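# Four arms build a self-supporting stick ring over the well

## Task

Around the centre of the well (the square opening at x = 0, y = 0 in the scene frame, sides parallel to x and y, with only floor below it), assemble a closed ring of wooden sticks in which every stick has one end resting on a desk and its other end resting on the following stick in the ring. Sticks may project over the well. Any number of the four arms may help. The ring counts only if it stays up without any robot holding it. At the end, every gripper must have released and every arm must be moved out of the way.

## Robot and tools

SETUP. Four identical i2rt Big YAM arms (arm1, arm2, arm3, arm4) are each bolted to a desk around the well. Every arm has six joints, a two-finger gripper and a wrist camera. Foot positions in metres in the scene frame, with facing in degrees counter-clockwise from +x: arm1 (+0.22, +0.56, +0.72) facing -90; arm2 (-0.52, +0.50, +0.72) facing -90; arm3 (-0.22, -0.56, +0.72) facing +90; arm4 (+0.52, -0.50, +0.72) facing +90. These are approximate. The scene frame has its origin on the floor with +z up. Reach from the joint1 axis is about 1.0 m at full extension.

HAND. The hand point lies midway between the fingertips. Its z axis runs along the fingers, and the fingers open and close along its y axis. With joint1 and joint6 at 0 and the hand level and pointing forward, the wrist camera sits above the hand looking toward the fingertips.

JOINTS (all absolute targets, radians except gripper; tolerance for counting as reached in brackets):
- joint1_rad -2.879 to 2.879 (±0.045): rotates the arm about its foot, positive counter-clockwise seen from above; 0 means the arm extends in its foot's facing direction.
- joint2_rad 0 to 3.141 (±0.14): shoulder; 0 has the upper arm pointing roughly level and backward, increasing raises it and then brings it forward.
- joint3_rad 0 to 3.019 (±0.09): elbow; 0 is fully folded, larger opens it.
- joint4_rad -1.692 to 1.57 (±0.055): hand pitch, positive tilts the fingers up.
- joint5_rad -1.57 to 1.57 (±0.03): sideways hand swing, positive toward the arm's right.
- joint6_rad -2.094 to 2.094 (±0.035): hand roll, positive clockwise when viewed from behind the hand.
- gripper_m 0 to 0.093 (±0.003): fingertip separation in metres, an absolute opening. Finger pad force tops out around 50 to 62 N, lower on some units.
Joints move at different speeds, so the hand can sweep a wide, curved path between postures.

TOOLS.
execute_actions: argument "actions" is a list holding one action or nothing. An action is an object keyed by arm name; each arm takes "joints", an object of named absolute joint targets from the list above (any subset). All arms in the action start together and may finish at different moments. Omitted joints or arms may keep pushing to older targets. Optional "cameras": list from arm1_cam_wrist, arm2_cam_wrist, arm3_cam_wrist, arm4_cam_wrist, cam_high, or "all"; omitted/null/["all"] gives every camera, [] gives none. An unknown key or out-of-range number rejects the whole call and nothing moves. An empty list just reports state and images. One action runs at most 15 s.
wait: "seconds" 0 to 10; commands nothing, the world keeps running, and it returns state and images.
zoom_image: "camera" plus "region" [x0, y0, x1, y1] in pixels from the top-left of that camera's most recent full image, at most 504 by 504. Wrist images are 616x616 fisheye; cam_high is 896x504, fixed in the room.
finished_scene: "scene" is the current scene's integer number. Irreversible; the ring must already stand on its own.

RESULTS. Each result gives per-robot state (joint_positions, joint torques) and images listed in the "pictures" line order. joint_status tells how each commanded motion ended: reached; "off_target" (stopped short, may still push); "contact_stop" or "time_out" (target dropped, joint holds where it stopped, though a timed-out joint may keep a nearby target within 0.375, 0.375, 0.113, 0.225, 0.075, 0.3 rad for joints 1-6 and keep pushing); "not_followed" after a "joint command not followed" line, meaning a self/inter-arm collision check blocked that arm's joint targets (its gripper command still runs, and blocked targets may be retried on later actions). on_its_own lists what the current call did not command; "held at" is a held target, not the actual position. Torque readings include friction, offsets and noise, and are nonzero even in free air, so treat them as rough. A stop reported in a result cancels any later motion calls in the same reply.

CAUTIONS. The arms do not halt on contact and can push very hard; to relieve a jammed joint, command its reported position. Tiny target changes may not move a joint. A hard press between two robots ends the run; the collision check can be late and ignores fingers, gripper housings and wrist cameras, so keep arms well apart. Loaded motors heat, even while you think: MOTOR HOT appears from 85 °C, and at 100 °C an OVER-TEMPERATURE FAULT drops that arm, marked "limit_stop_at_motor_heat" (resend the target afterward). Avoid drops, slips, slams and hard pushes, never knock sticks out of the work area, and note that loose objects can occasionally be nudged by outside pushes. The simulation runs on while you deliberate, holding your last command. Finish by opening grippers and retracting all arms clear of the sticks.

Each tool is called after "Call:" by a JSON object that holds its "api" and its "payload", one argument or row to a line.

## Session

Call:
{"api": "execute_actions", "payload": {
  "actions": []
}}

Scene clock: 0.00 s.
Joint torques (N m, as the arm reports them, + toward a larger angle): no reading
arm1.joint_positions: joint1_rad=-0.481 joint2_rad=+0.585 joint3_rad=+1.407 joint4_rad=-1.280 joint5_rad=+0.137 joint6_rad=+0.107 gripper_m=+0.094
arm1.joint_status: not commanded
arm1.hand: x=+0.0974 y=+0.3743 z=+1.3631 quat_wxyz=(-0.255, -0.759, -0.374, +0.467) (m; scene frame)
arm2.joint_positions: joint1_rad=-0.215 joint2_rad=+0.647 joint3_rad=+1.319 joint4_rad=-1.515 joint5_rad=+0.131 joint6_rad=+0.161 gripper_m=+0.095
arm2.joint_status: not commanded
arm2.hand: x=-0.5722 y=+0.2811 z=+1.2358 quat_wxyz=(-0.201, -0.769, -0.528, +0.298) (m; scene frame)
arm3.joint_positions: joint1_rad=+0.410 joint2_rad=+0.648 joint3_rad=+1.341 joint4_rad=-1.306 joint5_rad=-0.061 joint6_rad=+0.288 gripper_m=+0.094
arm3.joint_status: not commanded
arm3.hand: x=-0.3192 y=-0.3261 z=+1.3151 quat_wxyz=(-0.178, +0.663, -0.589, -0.426) (m; scene frame)
arm4.joint_positions: joint1_rad=-0.286 joint2_rad=+0.462 joint3_rad=+1.452 joint4_rad=-1.230 joint5_rad=-0.226 joint6_rad=+0.093 gripper_m=+0.095
arm4.joint_status: not commanded
arm4.hand: x=+0.5300 y=-0.3381 z=+1.4063 quat_wxyz=(-0.420, +0.492, -0.611, -0.456) (m; scene frame)
pictures: arm1_cam_wrist, arm2_cam_wrist, arm3_cam_wrist, arm4_cam_wrist, cam_high
Images, in order (width x height): arm1_cam_wrist 616x616, arm2_cam_wrist 616x616, arm3_cam_wrist 616x616, arm4_cam_wrist 616x616, cam_high 896x504.

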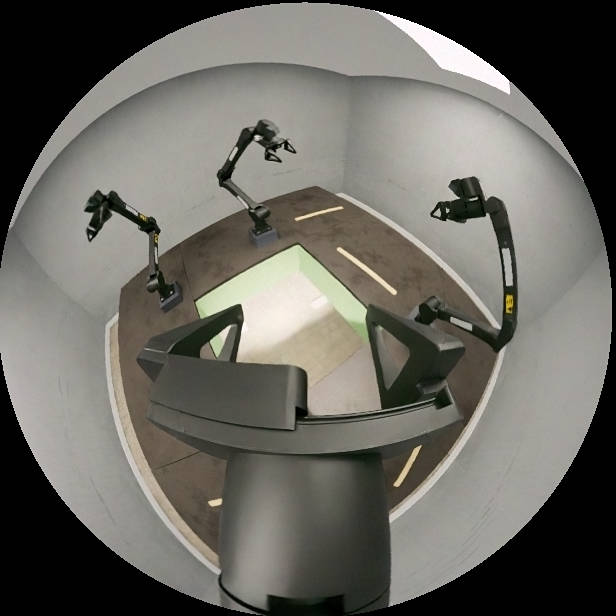

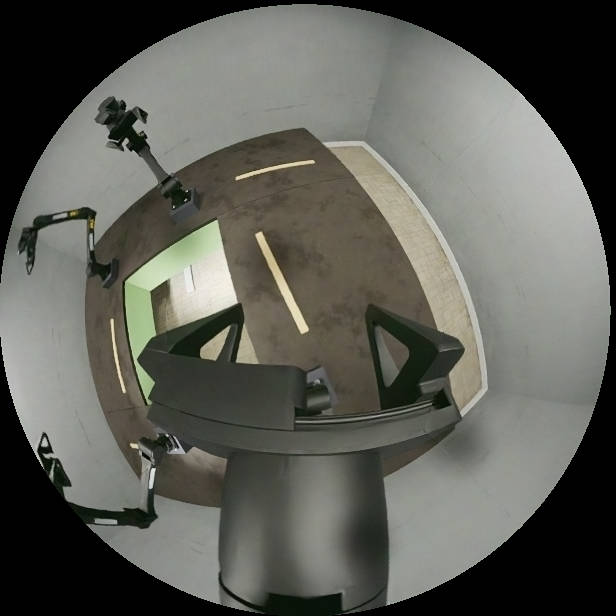

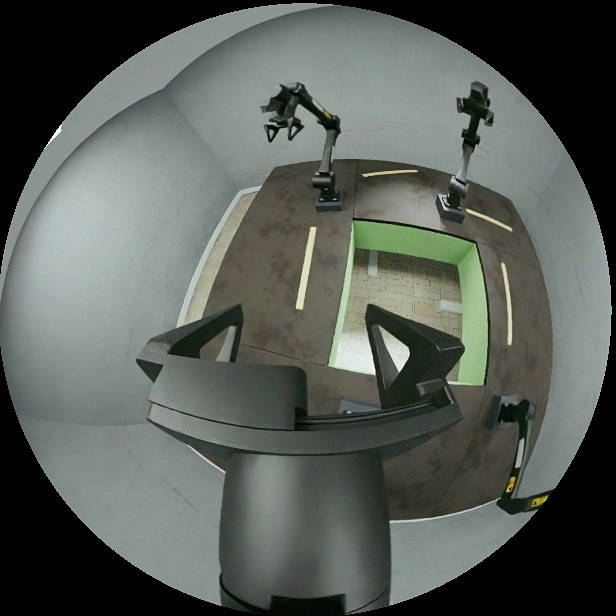

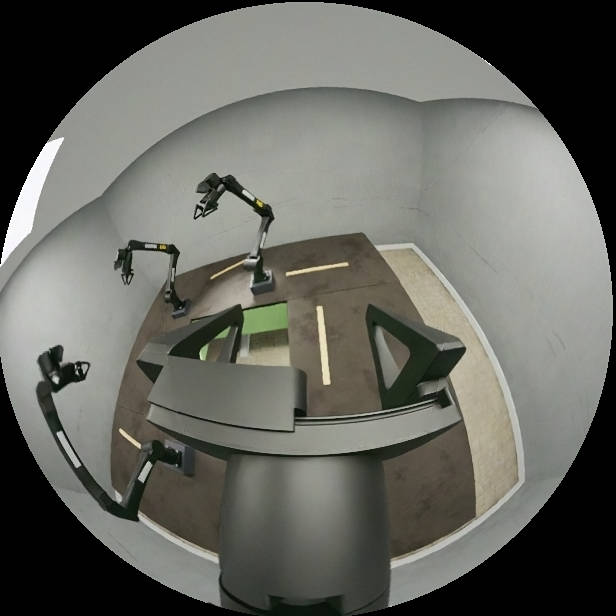

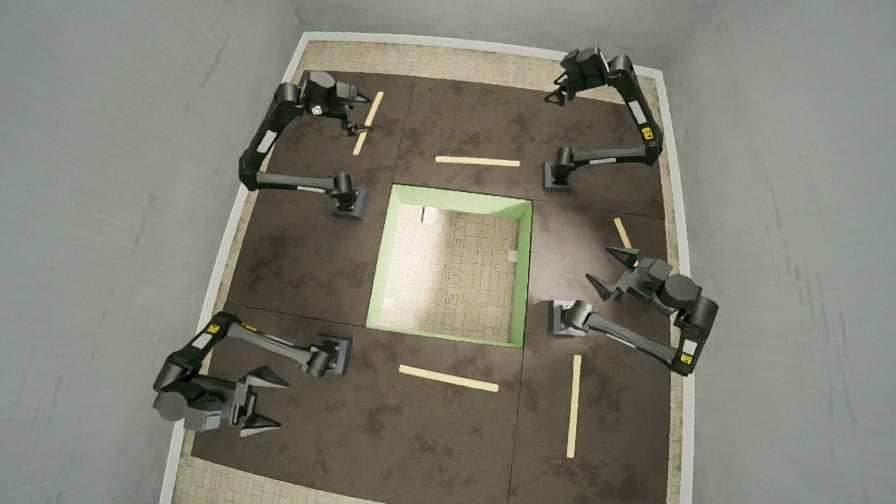

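Call:
{"api": "execute_actions", "payload": {
  "actions": [
    {"arm1":{"joints":{"joint1_rad":1.75,"joint2_rad":1.5,"joint3_rad":1.4,"joint4_rad":-1.47,"joint5_rad":0,"joint6_rad":0}},"arm2":{"joints":{"joint1_rad":0,"joint2_rad":1.6,"joint3_rad":1.6,"joint4_rad":-1.57,"joint5_rad":0,"joint6_rad":0}},"arm3":{"joints":{"joint1_rad":1.65,"joint2_rad":1.7,"joint3_rad":1.6,"joint4_rad":-1.47,"joint5_rad":0,"joint6_rad":0}},"arm4":{"joints":{"joint1_rad":0,"joint2_rad":1.8,"joint3_rad":1.6,"joint4_rad":-1.37,"joint5_rad":0,"joint6_rad":0}}}
  ]
}}

Scene clock: 29.67 s.
Joint torques (N m, as the arm reports them, + toward a larger angle): arm1=[ -2.46 -12.52   7.94  -0.68  -0.03  -0.11] | arm2=[ -0.79 -15.99  11.81   0.17  -0.12  -0.23] | arm3=[  0.57 -16.02  11.62   0.35  -0.04  -0.14] | arm4=[ -0.85 -19.09   9.52  -0.03   0.14  -0.07]
arm1.joint_positions: joint1_rad=+1.757 joint2_rad=+1.511 joint3_rad=+1.393 joint4_rad=-1.453 joint5_rad=+0.000 joint6_rad=+0.008 gripper_m=+0.094
arm1.joint_status: all done
arm1.hand: x=+0.6542 y=+0.6518 z=+1.0141 quat_wxyz=(+0.002, +0.098, -0.995, +0.002) (m; scene frame)
arm2.joint_positions: joint1_rad=-0.004 joint2_rad=+1.610 joint3_rad=+1.585 joint4_rad=-1.560 joint5_rad=+0.004 joint6_rad=+0.013 gripper_m=+0.095
arm2.joint_status: all done
arm2.hand: x=-0.4943 y=+0.0158 z=+1.0154 quat_wxyz=(+0.014, -0.695, -0.719, -0.002) (m; scene frame)
arm3.joint_positions: joint1_rad=+1.659 joint2_rad=+1.706 joint3_rad=+1.586 joint4_rad=-1.459 joint5_rad=+0.001 joint6_rad=+0.008 gripper_m=+0.094
arm3.joint_status: all done
arm3.hand: x=-0.7337 y=-0.5859 z=+1.0046 quat_wxyz=(-0.001, +1.000, +0.022, +0.004) (m; scene frame)
arm4.joint_positions: joint1_rad=-0.005 joint2_rad=+1.775 joint3_rad=+1.597 joint4_rad=-1.361 joint5_rad=-0.003 joint6_rad=+0.012 gripper_m=+0.095
arm4.joint_status: all done
arm4.hand: x=+0.5293 y=+0.0488 z=+0.9583 quat_wxyz=(-0.010, +0.697, -0.717, -0.012) (m; scene frame)
pictures: arm1_cam_wrist, arm2_cam_wrist, arm3_cam_wrist, arm4_cam_wrist, cam_high
Images, in order (width x height): arm1_cam_wrist 616x616, arm2_cam_wrist 616x616, arm3_cam_wrist 616x616, arm4_cam_wrist 616x616, cam_high 896x504.

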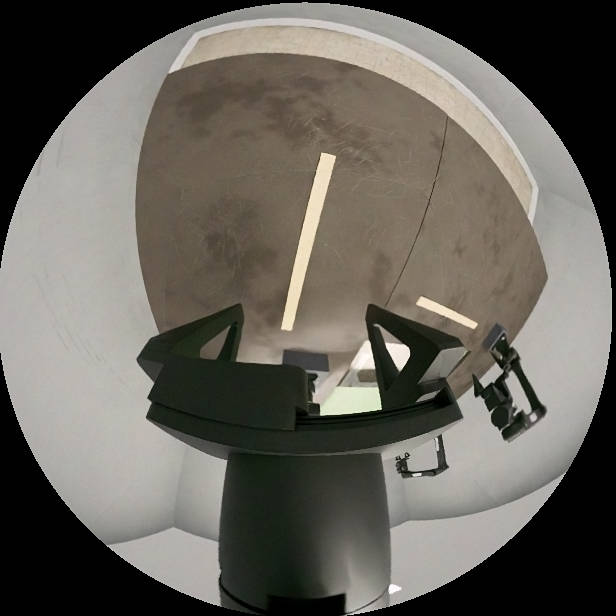

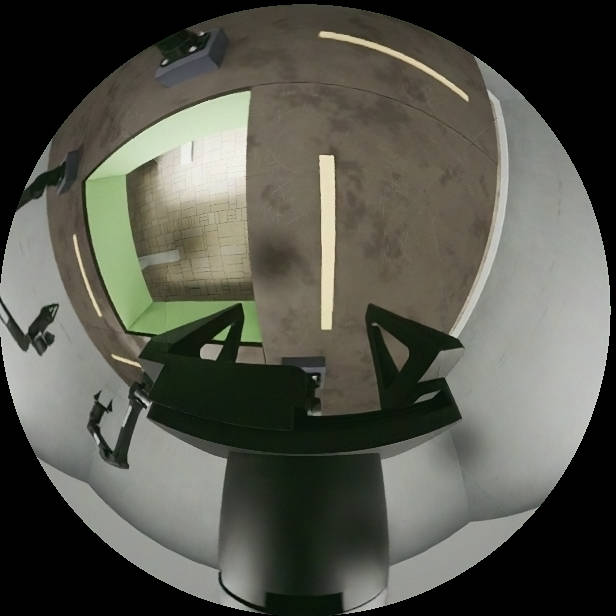

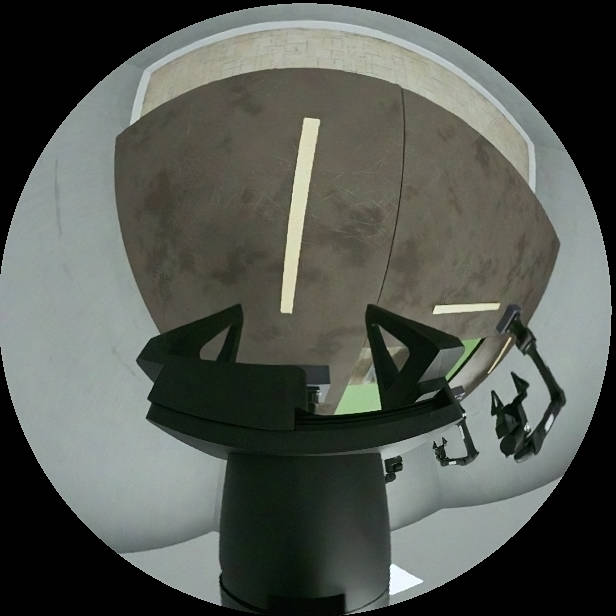

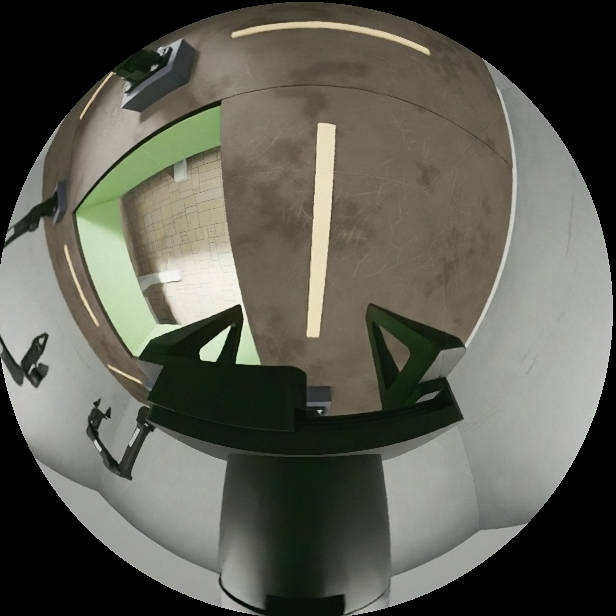

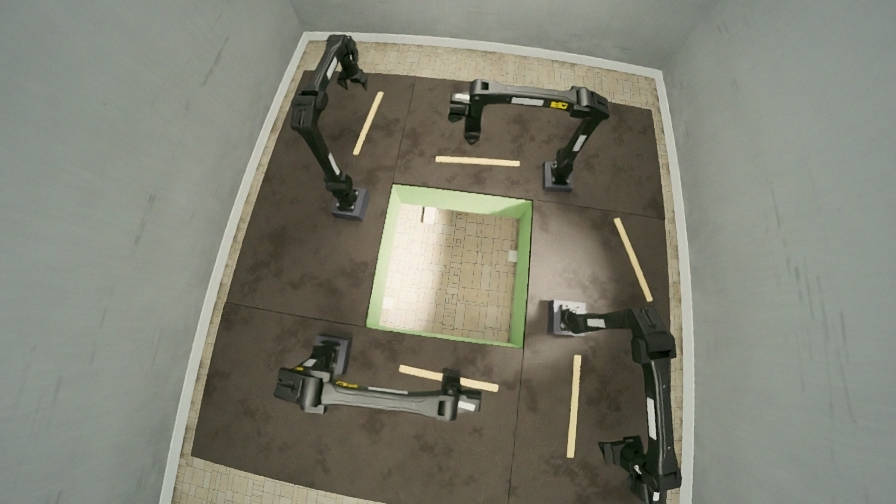

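Call:
{"api": "execute_actions", "payload": {
  "actions": [
    {"arm1":{"joints":{"joint1_rad":1.82,"joint2_rad":1.31,"joint3_rad":0.755,"joint4_rad":-1.016,"joint6_rad":0.28}},"arm2":{"joints":{"joint1_rad":-0.175,"joint2_rad":1.283,"joint3_rad":0.81,"joint4_rad":-1.07,"joint6_rad":-0.225}},"arm3":{"joints":{"joint1_rad":1.73,"joint2_rad":1.667,"joint3_rad":1.085,"joint4_rad":-0.99,"joint6_rad":0.21}},"arm4":{"joints":{"joint1_rad":-0.07,"joint2_rad":1.68,"joint3_rad":1.125,"joint4_rad":-1.015,"joint6_rad":-0.03}}}
  ]
}}

Scene clock: 74.93 s.
Joint torques (N m, as the arm reports them, + toward a larger angle): arm1=[-2.47 -7.61  6.77  0.72  0.    0.09] | arm2=[-0.48 -9.4   9.71  1.37 -0.05 -0.25] | arm3=[  0.83 -12.66   8.73   1.25  -0.02   0.02] | arm4=[ -0.5  -17.12   7.77   0.8    0.04  -0.08]
arm1.joint_positions: joint1_rad=+1.824 joint2_rad=+1.310 joint3_rad=+0.747 joint4_rad=-1.034 joint5_rad=+0.000 joint6_rad=+0.270 gripper_m=+0.094
arm1.joint_status: all done
arm1.hand: x=+0.5121 y=+0.6424 z=+0.8571 quat_wxyz=(+0.014, +0.001, -1.000, +0.006) (m; scene frame)
arm2.joint_positions: joint1_rad=-0.180 joint2_rad=+1.287 joint3_rad=+0.805 joint4_rad=-1.083 joint5_rad=+0.001 joint6_rad=-0.212 gripper_m=+0.095
arm2.joint_status: all done
arm2.hand: x=-0.5604 y=+0.1812 z=+0.8569 quat_wxyz=(+0.006, -0.677, -0.736, +0.005) (m; scene frame)
arm3.joint_positions: joint1_rad=+1.735 joint2_rad=+1.659 joint3_rad=+1.086 joint4_rad=-1.002 joint5_rad=+0.001 joint6_rad=+0.201 gripper_m=+0.094
arm3.joint_status: all done
arm3.hand: x=-0.6563 y=-0.6153 z=+0.8480 quat_wxyz=(-0.001, +0.999, -0.037, +0.002) (m; scene frame)
arm4.joint_positions: joint1_rad=-0.077 joint2_rad=+1.672 joint3_rad=+1.129 joint4_rad=-1.025 joint5_rad=-0.002 joint6_rad=-0.019 gripper_m=+0.095
arm4.joint_status: all done
arm4.hand: x=+0.5607 y=-0.0466 z=+0.8415 quat_wxyz=(+0.000, +0.682, -0.732, -0.002) (m; scene frame)
pictures: arm1_cam_wrist, arm2_cam_wrist, arm3_cam_wrist, arm4_cam_wrist, cam_high
Images, in order (width x height): arm1_cam_wrist 616x616, arm2_cam_wrist 616x616, arm3_cam_wrist 616x616, arm4_cam_wrist 616x616, cam_high 896x504.

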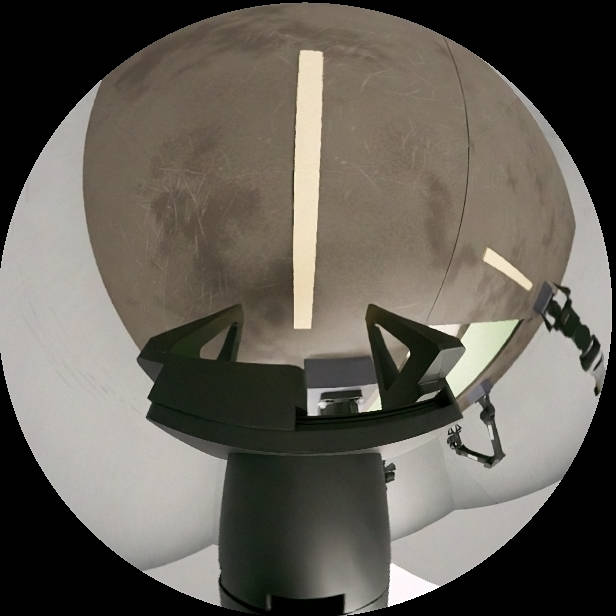

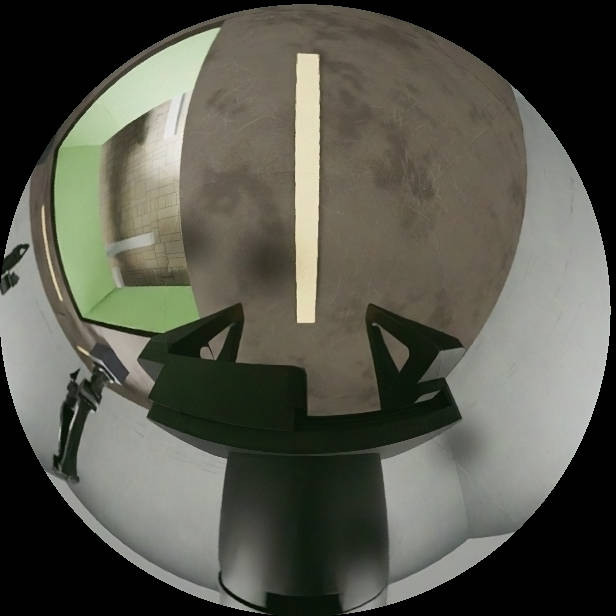

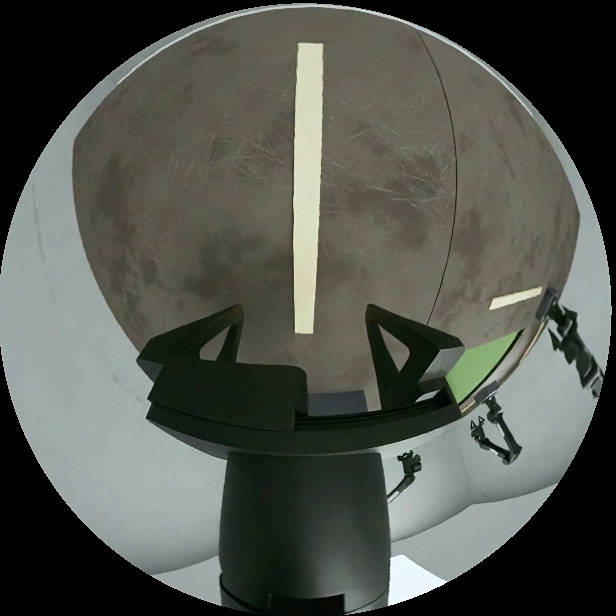

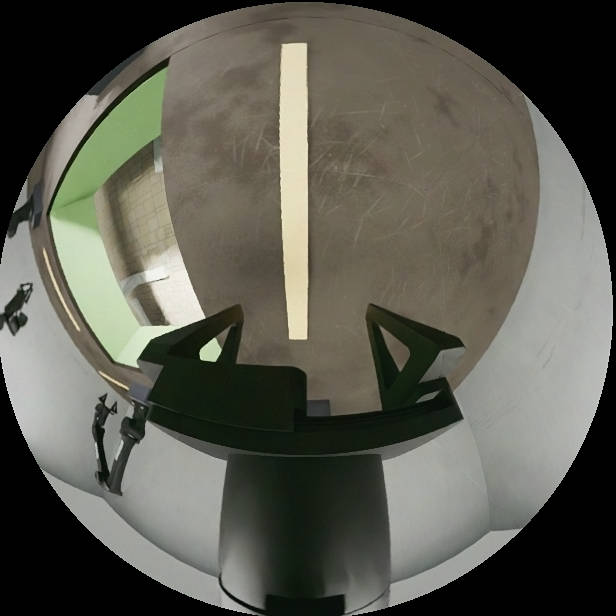

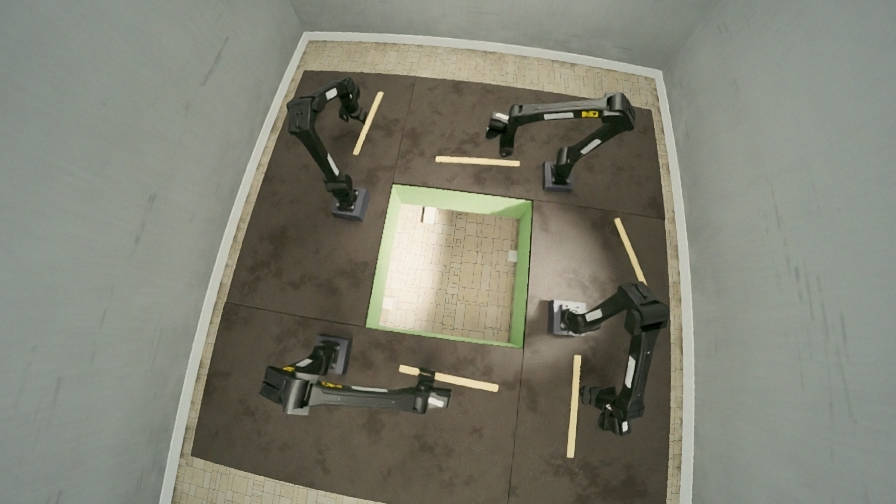

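Call:
{"api": "execute_actions", "payload": {
  "actions": [
    {"arm1":{"joints":{"joint2_rad":1.665,"joint3_rad":0.6,"joint4_rad":-0.49,"joint6_rad":0.32,"gripper_m":0.06}},"arm2":{"joints":{"joint2_rad":1.595,"joint3_rad":0.647,"joint4_rad":-0.61,"gripper_m":0.06}},"arm3":{"joints":{"joint2_rad":1.876,"joint3_rad":0.986,"joint4_rad":-0.67,"joint6_rad":0.24,"gripper_m":0.06}},"arm4":{"joints":{"joint1_rad":-0.04,"joint2_rad":1.858,"joint3_rad":1.026,"joint4_rad":-0.73,"gripper_m":0.06}}}
  ]
}}

Scene clock: 91.57 s.
Joint torques (N m, as the arm reports them, + toward a larger angle): arm1=[-1.63 -5.35  3.96  1.54  0.33  0.12] | arm2=[-0.47 -8.7   6.83  2.26  0.13 -0.18] | arm3=[  0.98 -12.81   6.83   1.35   0.05   0.05] | arm4=[ -1.08 -18.34   6.43   0.75   0.    -0.07]
arm1.joint_positions: joint1_rad=+1.821 joint2_rad=+1.618 joint3_rad=+0.596 joint4_rad=-0.526 joint5_rad=-0.010 joint6_rad=+0.307 gripper_m=+0.060
arm1.joint_status: all done
arm1.hand: x=+0.5177 y=+0.6440 z=+0.7268 quat_wxyz=(-0.009, -0.019, -1.000, -0.005) (m; scene frame)
arm2.joint_positions: joint1_rad=-0.180 joint2_rad=+1.575 joint3_rad=+0.642 joint4_rad=-0.641 joint5_rad=-0.004 joint6_rad=-0.218 gripper_m=+0.060
arm2.joint_status: all done
arm2.hand: x=-0.5610 y=+0.1850 z=+0.7229 quat_wxyz=(+0.007, -0.675, -0.738, -0.001) (m; scene frame)
arm3.joint_positions: joint1_rad=+1.733 joint2_rad=+1.862 joint3_rad=+0.987 joint4_rad=-0.682 joint5_rad=-0.002 joint6_rad=+0.231 gripper_m=+0.060
arm3.joint_status: all done
arm3.hand: x=-0.6572 y=-0.6147 z=+0.7338 quat_wxyz=(+0.002, +0.999, -0.053, -0.007) (m; scene frame)
arm4.joint_positions: joint1_rad=-0.039 joint2_rad=+1.852 joint3_rad=+1.027 joint4_rad=-0.740 joint5_rad=+0.000 joint6_rad=-0.019 gripper_m=+0.060
arm4.joint_status: all done
arm4.hand: x=+0.5437 y=-0.0480 z=+0.7333 quat_wxyz=(-0.002, +0.696, -0.718, -0.002) (m; scene frame)
pictures: arm1_cam_wrist, arm2_cam_wrist, arm3_cam_wrist, arm4_cam_wrist, cam_high
Images, in order (width x height): arm1_cam_wrist 616x616, arm2_cam_wrist 616x616, arm3_cam_wrist 616x616, arm4_cam_wrist 616x616, cam_high 896x504.

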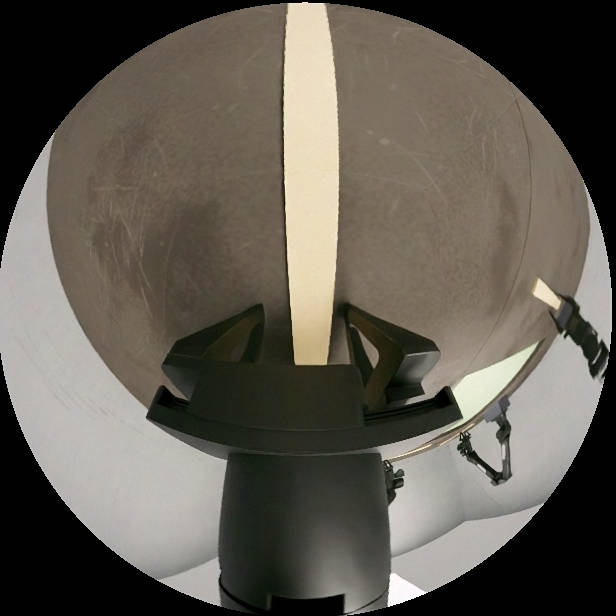

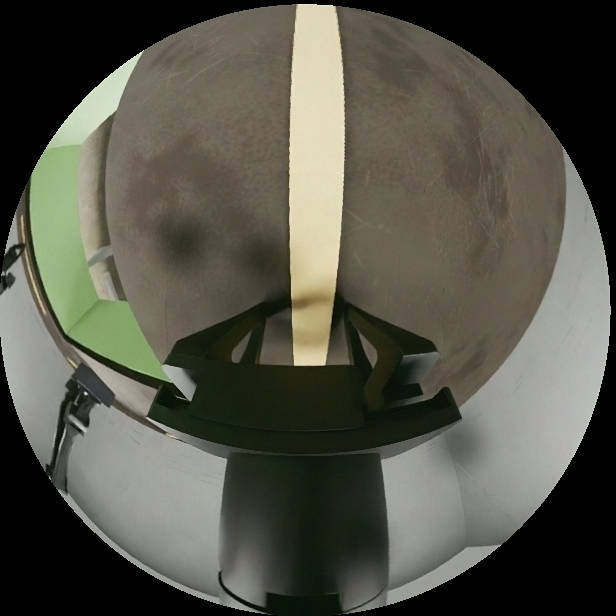

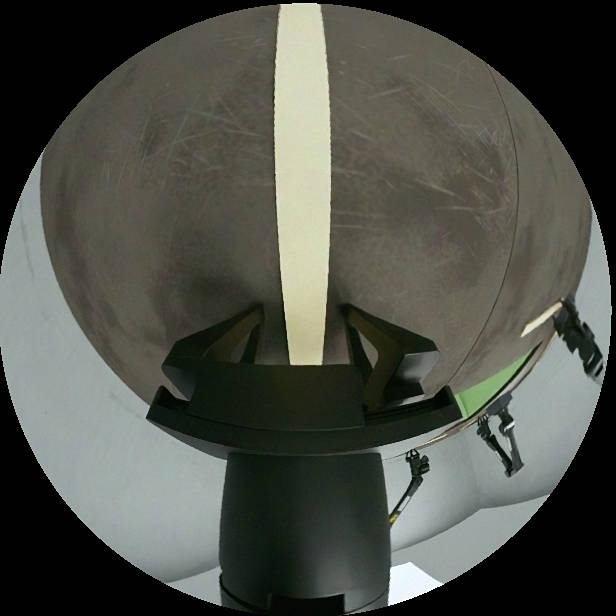

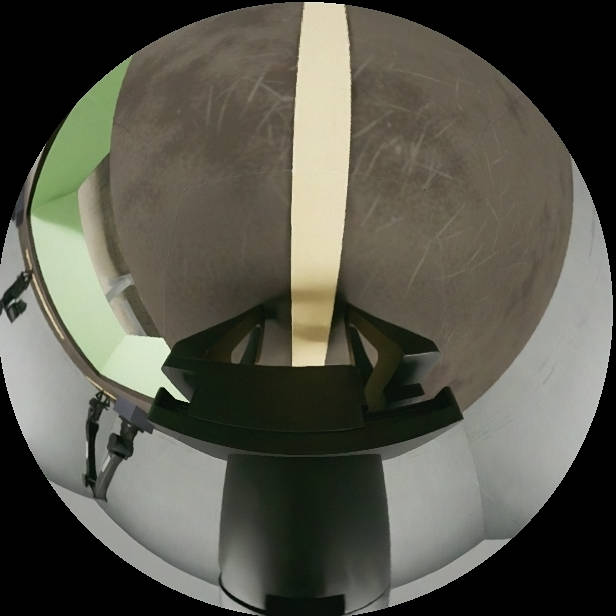

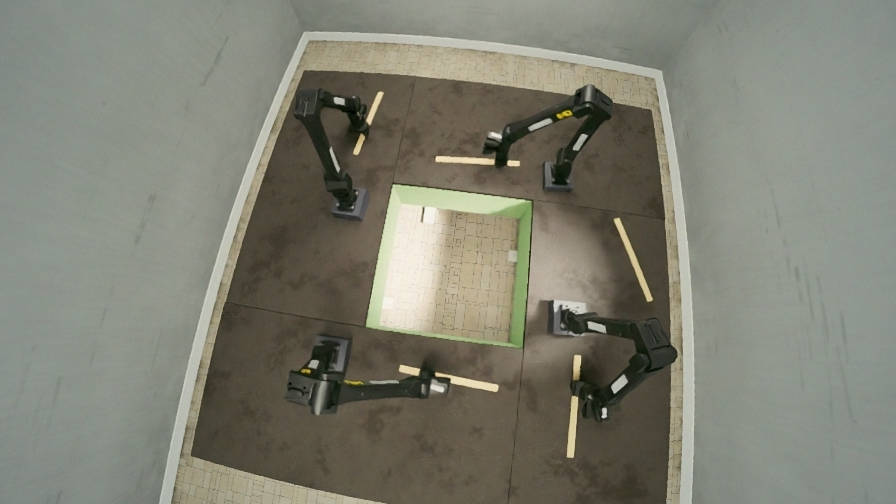

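Call:
{"api": "execute_actions", "payload": {
  "actions": [
    {"arm1":{"joints":{"joint2_rad":1.62}},"arm2":{"joints":{"joint2_rad":1.57}},"arm3":{"joints":{"joint2_rad":1.895}},"arm4":{"joints":{"joint2_rad":1.875,"joint1_rad":-0.052}}}
  ],
  "cameras": []
}}

Call:
{"api": "execute_actions", "payload": {
  "actions": [
    {"arm1":{"joints":{"gripper_m":0.015}},"arm2":{"joints":{"gripper_m":0.015}},"arm3":{"joints":{"gripper_m":0.015}},"arm4":{"joints":{"gripper_m":0.015}}}
  ],
  "cameras": ["arm3_cam_wrist"]
}}

Scene clock: 100.40 s.
Joint torques (N m, as the arm reports them, + toward a larger angle): arm1=[-2.02 -8.68  4.01  1.13  0.21  0.07] | arm2=[ -0.51 -10.94   6.87   1.65   0.14  -0.17] | arm3=[  1.24 -11.49   6.8    1.36   0.08   0.04] | arm4=[ -1.76 -16.72   6.5    0.83  -0.03  -0.05]
arm1.joint_positions: joint1_rad=+1.821 joint2_rad=+1.617 joint3_rad=+0.596 joint4_rad=-0.514 joint5_rad=-0.006 joint6_rad=+0.308 gripper_m=+0.060
arm1.joint_status: all done
arm1.hand: x=+0.5210 y=+0.6442 z=+0.7272 quat_wxyz=(-0.016, -0.019, -1.000, -0.005) (m; scene frame)
arm2.joint_positions: joint1_rad=-0.180 joint2_rad=+1.573 joint3_rad=+0.642 joint4_rad=-0.628 joint5_rad=-0.004 joint6_rad=-0.218 gripper_m=+0.060
arm2.joint_status: all done
arm2.hand: x=-0.5614 y=+0.1815 z=+0.7233 quat_wxyz=(+0.003, -0.675, -0.738, +0.005) (m; scene frame)
arm3.joint_positions: joint1_rad=+1.733 joint2_rad=+1.862 joint3_rad=+0.987 joint4_rad=-0.682 joint5_rad=-0.002 joint6_rad=+0.231 gripper_m=+0.060
arm3.joint_status: all done
arm3.hand: x=-0.6572 y=-0.6147 z=+0.7338 quat_wxyz=(+0.002, +0.999, -0.053, -0.007) (m; scene frame)
arm4.joint_positions: joint1_rad=-0.046 joint2_rad=+1.852 joint3_rad=+1.027 joint4_rad=-0.740 joint5_rad=+0.000 joint6_rad=-0.019 gripper_m=+0.060
arm4.joint_status: all done
arm4.hand: x=+0.5468 y=-0.0482 z=+0.7333 quat_wxyz=(-0.002, +0.693, -0.721, -0.002) (m; scene frame)
pictures: none
No camera images: the call's "cameras" was empty. Leave "cameras" out to get every camera's image.

Scene clock: 101.00 s.
Joint torques (N m, as the arm reports them, + toward a larger angle): arm1=[-1.58 -8.96  3.95  0.69  0.1   0.08] | arm2=[ -0.39 -10.77   6.9    1.47   0.07  -0.16] | arm3=[  0.93 -11.69   6.77   1.39   0.06   0.03] | arm4=[ -1.8  -16.69   6.46   0.78  -0.02  -0.07]
arm1.joint_positions: joint1_rad=+1.821 joint2_rad=+1.617 joint3_rad=+0.596 joint4_rad=-0.507 joint5_rad=-0.002 joint6_rad=+0.310 gripper_m=+0.027
arm1.joint_status: gripper_m off_target (ended at +0.027, target +0.015)
arm1.hand: x=+0.5228 y=+0.6441 z=+0.7273 quat_wxyz=(-0.020, -0.020, -1.000, -0.005) (m; scene frame)
arm2.joint_positions: joint1_rad=-0.180 joint2_rad=+1.573 joint3_rad=+0.642 joint4_rad=-0.623 joint5_rad=-0.003 joint6_rad=-0.218 gripper_m=+0.028
arm2.joint_status: gripper_m off_target (ended at +0.028, target +0.015)
arm2.hand: x=-0.5618 y=+0.1804 z=+0.7233 quat_wxyz=(+0.002, -0.675, -0.738, +0.008) (m; scene frame)
arm3.joint_positions: joint1_rad=+1.733 joint2_rad=+1.862 joint3_rad=+0.987 joint4_rad=-0.682 joint5_rad=-0.001 joint6_rad=+0.231 gripper_m=+0.028
arm3.joint_status: gripper_m off_target (ended at +0.028, target +0.015)
arm3.hand: x=-0.6572 y=-0.6146 z=+0.7338 quat_wxyz=(+0.001, +0.999, -0.054, -0.007) (m; scene frame)
arm4.joint_positions: joint1_rad=-0.046 joint2_rad=+1.852 joint3_rad=+1.027 joint4_rad=-0.740 joint5_rad=+0.000 joint6_rad=-0.020 gripper_m=+0.028
arm4.joint_status: gripper_m off_target (ended at +0.028, target +0.015)
arm4.hand: x=+0.5468 y=-0.0482 z=+0.7333 quat_wxyz=(-0.002, +0.693, -0.721, -0.002) (m; scene frame)
pictures: arm3_cam_wrist
Images, in order (width x height): arm3_cam_wrist 616x616.

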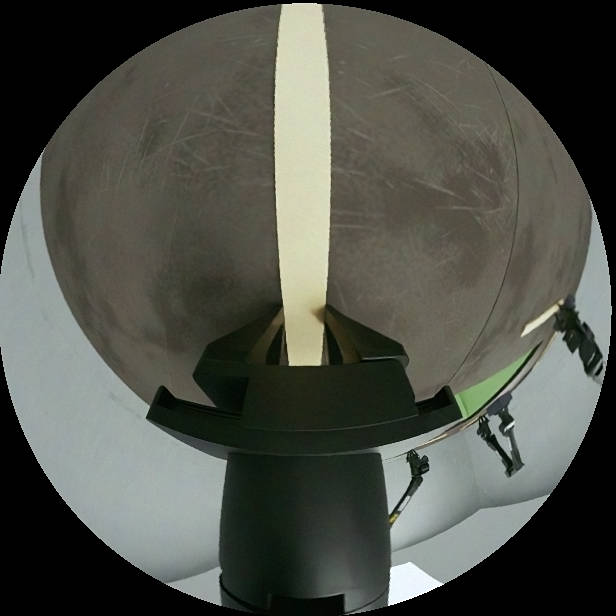

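Call:
{"api": "execute_actions", "payload": {
  "actions": [
    {"arm1":{"joints":{"joint2_rad":1.3,"joint3_rad":0.64,"joint4_rad":-0.66}},"arm3":{"joints":{"joint2_rad":1.283,"joint3_rad":0.75,"joint4_rad":-0.79}}}
  ],
  "cameras": ["cam_high"]
}}

Call:
{"api": "execute_actions", "payload": {
  "actions": [
    {"arm1":{"joints":{"joint1_rad":-0.64,"joint5_rad":-0.18,"joint6_rad":-0.64}},"arm3":{"joints":{"joint1_rad":-0.64,"joint3_rad":0.66,"joint4_rad":-0.7,"joint5_rad":-0.18,"joint6_rad":-0.64}}}
  ],
  "cameras": ["cam_high","arm1_cam_wrist","arm3_cam_wrist"]
}}

Scene clock: 122.33 s.
Joint torques (N m, as the arm reports them, + toward a larger angle): arm1=[-1.96 -6.22  8.41 -0.09  0.06  0.07] | arm2=[ -0.32 -10.72   6.86   1.38   0.09  -0.17] | arm3=[ 1.15 -7.22 10.45  1.23  0.08  0.02] | arm4=[ -1.67 -16.89   6.52   0.76  -0.01  -0.08]
arm1.joint_positions: joint1_rad=+1.821 joint2_rad=+1.293 joint3_rad=+0.606 joint4_rad=-0.644 joint5_rad=-0.002 joint6_rad=+0.310 gripper_m=+0.027
arm1.joint_status: all done
arm1.hand: x=+0.5420 y=+0.6499 z=+0.8250 quat_wxyz=(-0.114, -0.020, -0.993, -0.033) (m; scene frame)
arm2.joint_positions: joint1_rad=-0.180 joint2_rad=+1.573 joint3_rad=+0.642 joint4_rad=-0.623 joint5_rad=-0.003 joint6_rad=-0.218 gripper_m=+0.028
arm2.joint_status: not commanded
arm2.hand: x=-0.5618 y=+0.1804 z=+0.7233 quat_wxyz=(+0.002, -0.675, -0.738, +0.008) (m; scene frame)
arm3.joint_positions: joint1_rad=+1.733 joint2_rad=+1.278 joint3_rad=+0.740 joint4_rad=-0.787 joint5_rad=-0.001 joint6_rad=+0.231 gripper_m=+0.028
arm3.joint_status: all done
arm3.hand: x=-0.5793 y=-0.6050 z=+0.8775 quat_wxyz=(+0.022, +0.991, -0.053, -0.120) (m; scene frame)
arm4.joint_positions: joint1_rad=-0.046 joint2_rad=+1.852 joint3_rad=+1.027 joint4_rad=-0.740 joint5_rad=+0.000 joint6_rad=-0.020 gripper_m=+0.028
arm4.joint_status: not commanded
arm4.hand: x=+0.5468 y=-0.0482 z=+0.7333 quat_wxyz=(-0.002, +0.693, -0.721, -0.002) (m; scene frame)
pictures: cam_high
Images, in order (width x height): cam_high 896x504.

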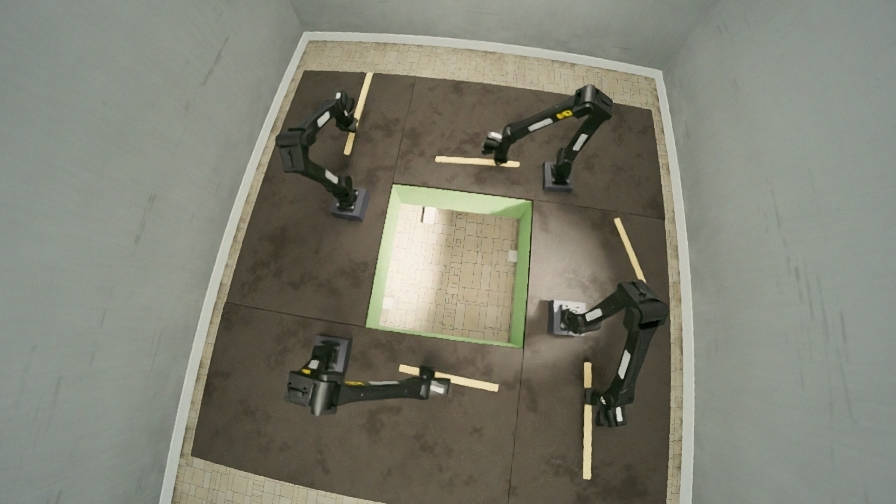

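Scene clock: 124.67 s.
Joint torques (N m, as the arm reports them, + toward a larger angle): arm1=[-1.27 -6.51  7.99  0.37 -0.34  0.06] | arm2=[ -0.32 -10.71   6.94   1.34   0.09  -0.17] | arm3=[ 1.03 -6.76  9.22  1.63 -0.31 -0.16] | arm4=[ -1.69 -16.72   6.58   0.75  -0.02  -0.05]
arm1.joint_positions: joint1_rad=-0.640 joint2_rad=+1.294 joint3_rad=+0.613 joint4_rad=-0.661 joint5_rad=-0.178 joint6_rad=-0.649 gripper_m=+0.027
arm1.joint_status: all done
arm1.hand: x=+0.0463 y=+0.2699 z=+0.8314 quat_wxyz=(-0.105, -0.682, -0.716, +0.101) (m; scene frame)
arm2.joint_positions: joint1_rad=-0.180 joint2_rad=+1.573 joint3_rad=+0.642 joint4_rad=-0.623 joint5_rad=-0.003 joint6_rad=-0.218 gripper_m=+0.028
arm2.joint_status: not commanded
arm2.hand: x=-0.5618 y=+0.1804 z=+0.7233 quat_wxyz=(+0.002, -0.675, -0.738, +0.008) (m; scene frame)
arm3.joint_positions: joint1_rad=-0.636 joint2_rad=+1.278 joint3_rad=+0.658 joint4_rad=-0.710 joint5_rad=-0.179 joint6_rad=-0.630 gripper_m=+0.028
arm3.joint_status: all done
arm3.hand: x=-0.0242 y=-0.2705 z=+0.8538 quat_wxyz=(-0.107, +0.691, -0.707, -0.104) (m; scene frame)
arm4.joint_positions: joint1_rad=-0.046 joint2_rad=+1.852 joint3_rad=+1.026 joint4_rad=-0.739 joint5_rad=+0.000 joint6_rad=-0.020 gripper_m=+0.028
arm4.joint_status: not commanded
arm4.hand: x=+0.5470 y=-0.0485 z=+0.7330 quat_wxyz=(-0.002, +0.693, -0.721, -0.002) (m; scene frame)
pictures: arm1_cam_wrist, arm3_cam_wrist, cam_high
Images, in order (width x height): arm1_cam_wrist 616x616, arm3_cam_wrist 616x616, cam_high 896x504.

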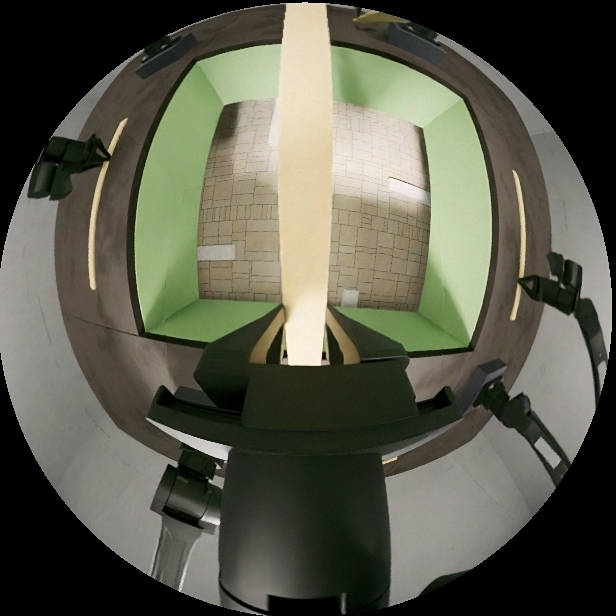

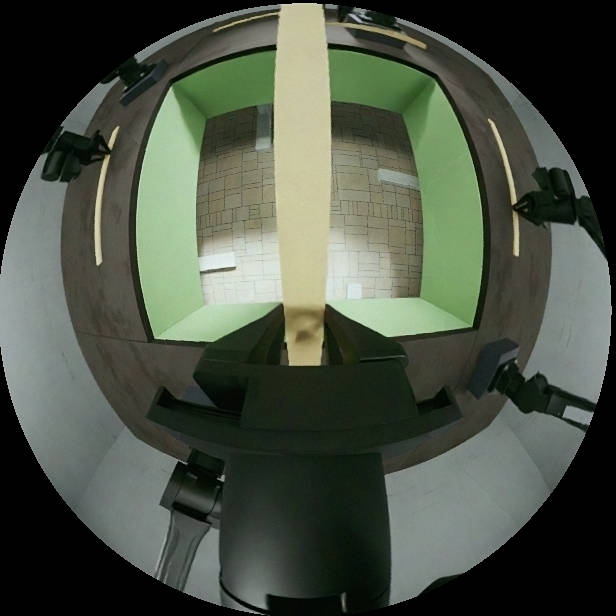

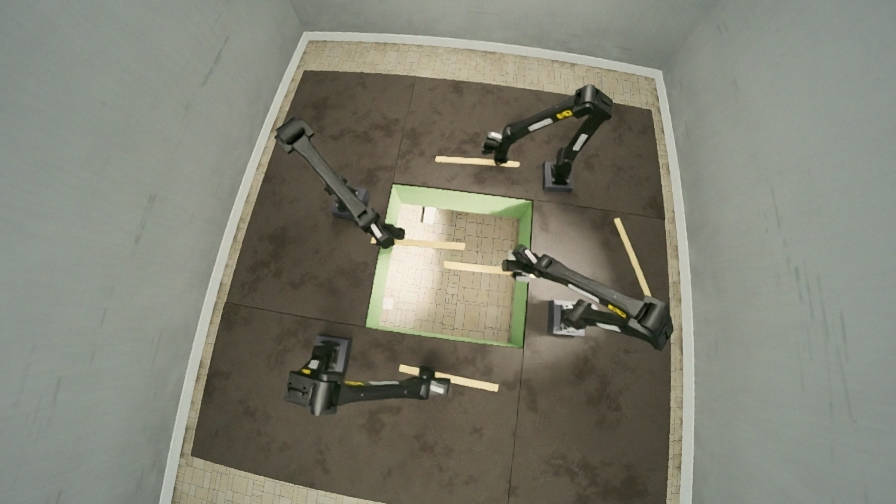

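Call:
{"api": "execute_actions", "payload": {
  "actions": [
    {"arm1":{"joints":{"joint2_rad":1.465,"joint3_rad":0.565,"joint4_rad":-0.42,"joint6_rad":-0.6}},"arm3":{"joints":{"joint1_rad":-0.585,"joint2_rad":1.45,"joint3_rad":0.55,"joint4_rad":-0.42,"joint6_rad":-0.61}},"arm2":{"joints":{"joint2_rad":1.64,"joint3_rad":0.99,"joint4_rad":-0.87}},"arm4":{"joints":{"joint2_rad":1.64,"joint3_rad":0.99,"joint4_rad":-0.87}}}
  ],
  "cameras": []
}}

Call:
{"api": "execute_actions", "payload": {
  "actions": [
    {"arm2":{"joints":{"joint1_rad":0.1,"joint5_rad":-0.3,"joint6_rad":-1.46}},"arm4":{"joints":{"joint1_rad":0.13,"joint5_rad":-0.3,"joint6_rad":-1.44}}}
  ],
  "cameras": ["cam_high"]
}}

Scene clock: 145.10 s.
Joint torques (N m, as the arm reports them, + toward a larger angle): arm1=[-1.79 -8.32  5.34  1.38 -0.34  0.04] | arm2=[ -0.44 -13.32  10.47   0.3    0.08  -0.16] | arm3=[ 1.44 -7.51  7.82  1.98 -0.3   0.06] | arm4=[ -1.75 -15.09   7.82   0.17  -0.02  -0.07]
arm1.joint_positions: joint1_rad=-0.640 joint2_rad=+1.471 joint3_rad=+0.557 joint4_rad=-0.443 joint5_rad=-0.178 joint6_rad=-0.610 gripper_m=+0.027
arm1.joint_status: all done
arm1.hand: x=+0.0456 y=+0.2687 z=+0.7695 quat_wxyz=(-0.106, -0.697, -0.703, +0.092) (m; scene frame)
arm2.joint_positions: joint1_rad=-0.180 joint2_rad=+1.637 joint3_rad=+0.967 joint4_rad=-0.860 joint5_rad=-0.003 joint6_rad=-0.218 gripper_m=+0.028
arm2.joint_status: all done
arm2.hand: x=-0.5738 y=+0.0794 z=+0.7869 quat_wxyz=(-0.005, -0.674, -0.738, +0.017) (m; scene frame)
arm3.joint_positions: joint1_rad=-0.591 joint2_rad=+1.452 joint3_rad=+0.540 joint4_rad=-0.436 joint5_rad=-0.179 joint6_rad=-0.619 gripper_m=+0.028
arm3.joint_status: all done
arm3.hand: x=-0.0460 y=-0.2737 z=+0.7748 quat_wxyz=(-0.095, +0.704, -0.696, -0.106) (m; scene frame)
arm4.joint_positions: joint1_rad=-0.046 joint2_rad=+1.627 joint3_rad=+0.990 joint4_rad=-0.864 joint5_rad=+0.000 joint6_rad=-0.020 gripper_m=+0.028
arm4.joint_status: all done
arm4.hand: x=+0.5460 y=-0.0657 z=+0.8167 quat_wxyz=(-0.026, +0.693, -0.720, -0.024) (m; scene frame)
pictures: none
No camera images: the call's "cameras" was empty. Leave "cameras" out to get every camera's image.

Scene clock: 147.17 s.
Joint torques (N m, as the arm reports them, + toward a larger angle): arm1=[-1.26 -7.89  5.35  1.41 -0.35  0.09] | arm2=[ -1.43 -13.27  10.41   0.19  -0.37  -0.23] | arm3=[ 1.19 -7.89  7.74  1.92 -0.3   0.04] | arm4=[ -1.55 -15.18   7.71   0.09  -0.61  -0.06]
arm1.joint_positions: joint1_rad=-0.640 joint2_rad=+1.471 joint3_rad=+0.557 joint4_rad=-0.443 joint5_rad=-0.178 joint6_rad=-0.610 gripper_m=+0.027
arm1.joint_status: not commanded
arm1.hand: x=+0.0456 y=+0.2687 z=+0.7695 quat_wxyz=(-0.106, -0.697, -0.703, +0.092) (m; scene frame)
arm2.joint_positions: joint1_rad=+0.105 joint2_rad=+1.637 joint3_rad=+0.967 joint4_rad=-0.860 joint5_rad=-0.297 joint6_rad=-1.447 gripper_m=+0.028
arm2.joint_status: all done
arm2.hand: x=-0.4041 y=+0.0892 z=+0.7922 quat_wxyz=(-0.143, +0.019, -0.990, -0.005) (m; scene frame)
arm3.joint_positions: joint1_rad=-0.591 joint2_rad=+1.452 joint3_rad=+0.540 joint4_rad=-0.436 joint5_rad=-0.179 joint6_rad=-0.619 gripper_m=+0.028
arm3.joint_status: not commanded
arm3.hand: x=-0.0460 y=-0.2737 z=+0.7748 quat_wxyz=(-0.095, +0.704, -0.696, -0.106) (m; scene frame)
arm4.joint_positions: joint1_rad=+0.134 joint2_rad=+1.627 joint3_rad=+0.990 joint4_rad=-0.864 joint5_rad=-0.296 joint6_rad=-1.428 gripper_m=+0.028
arm4.joint_status: all done
arm4.hand: x=+0.4181 y=-0.0746 z=+0.8242 quat_wxyz=(-0.015, +0.988, -0.006, -0.150) (m; scene frame)
pictures: cam_high
Images, in order (width x height): cam_high 896x504.

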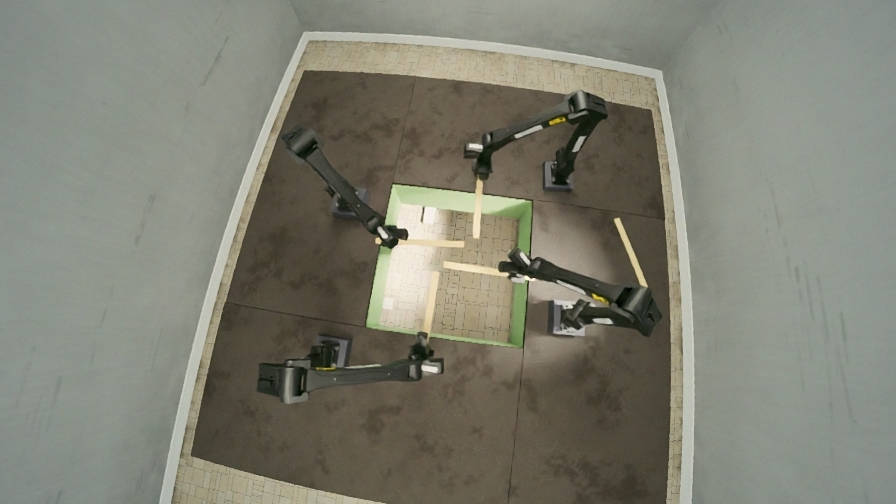

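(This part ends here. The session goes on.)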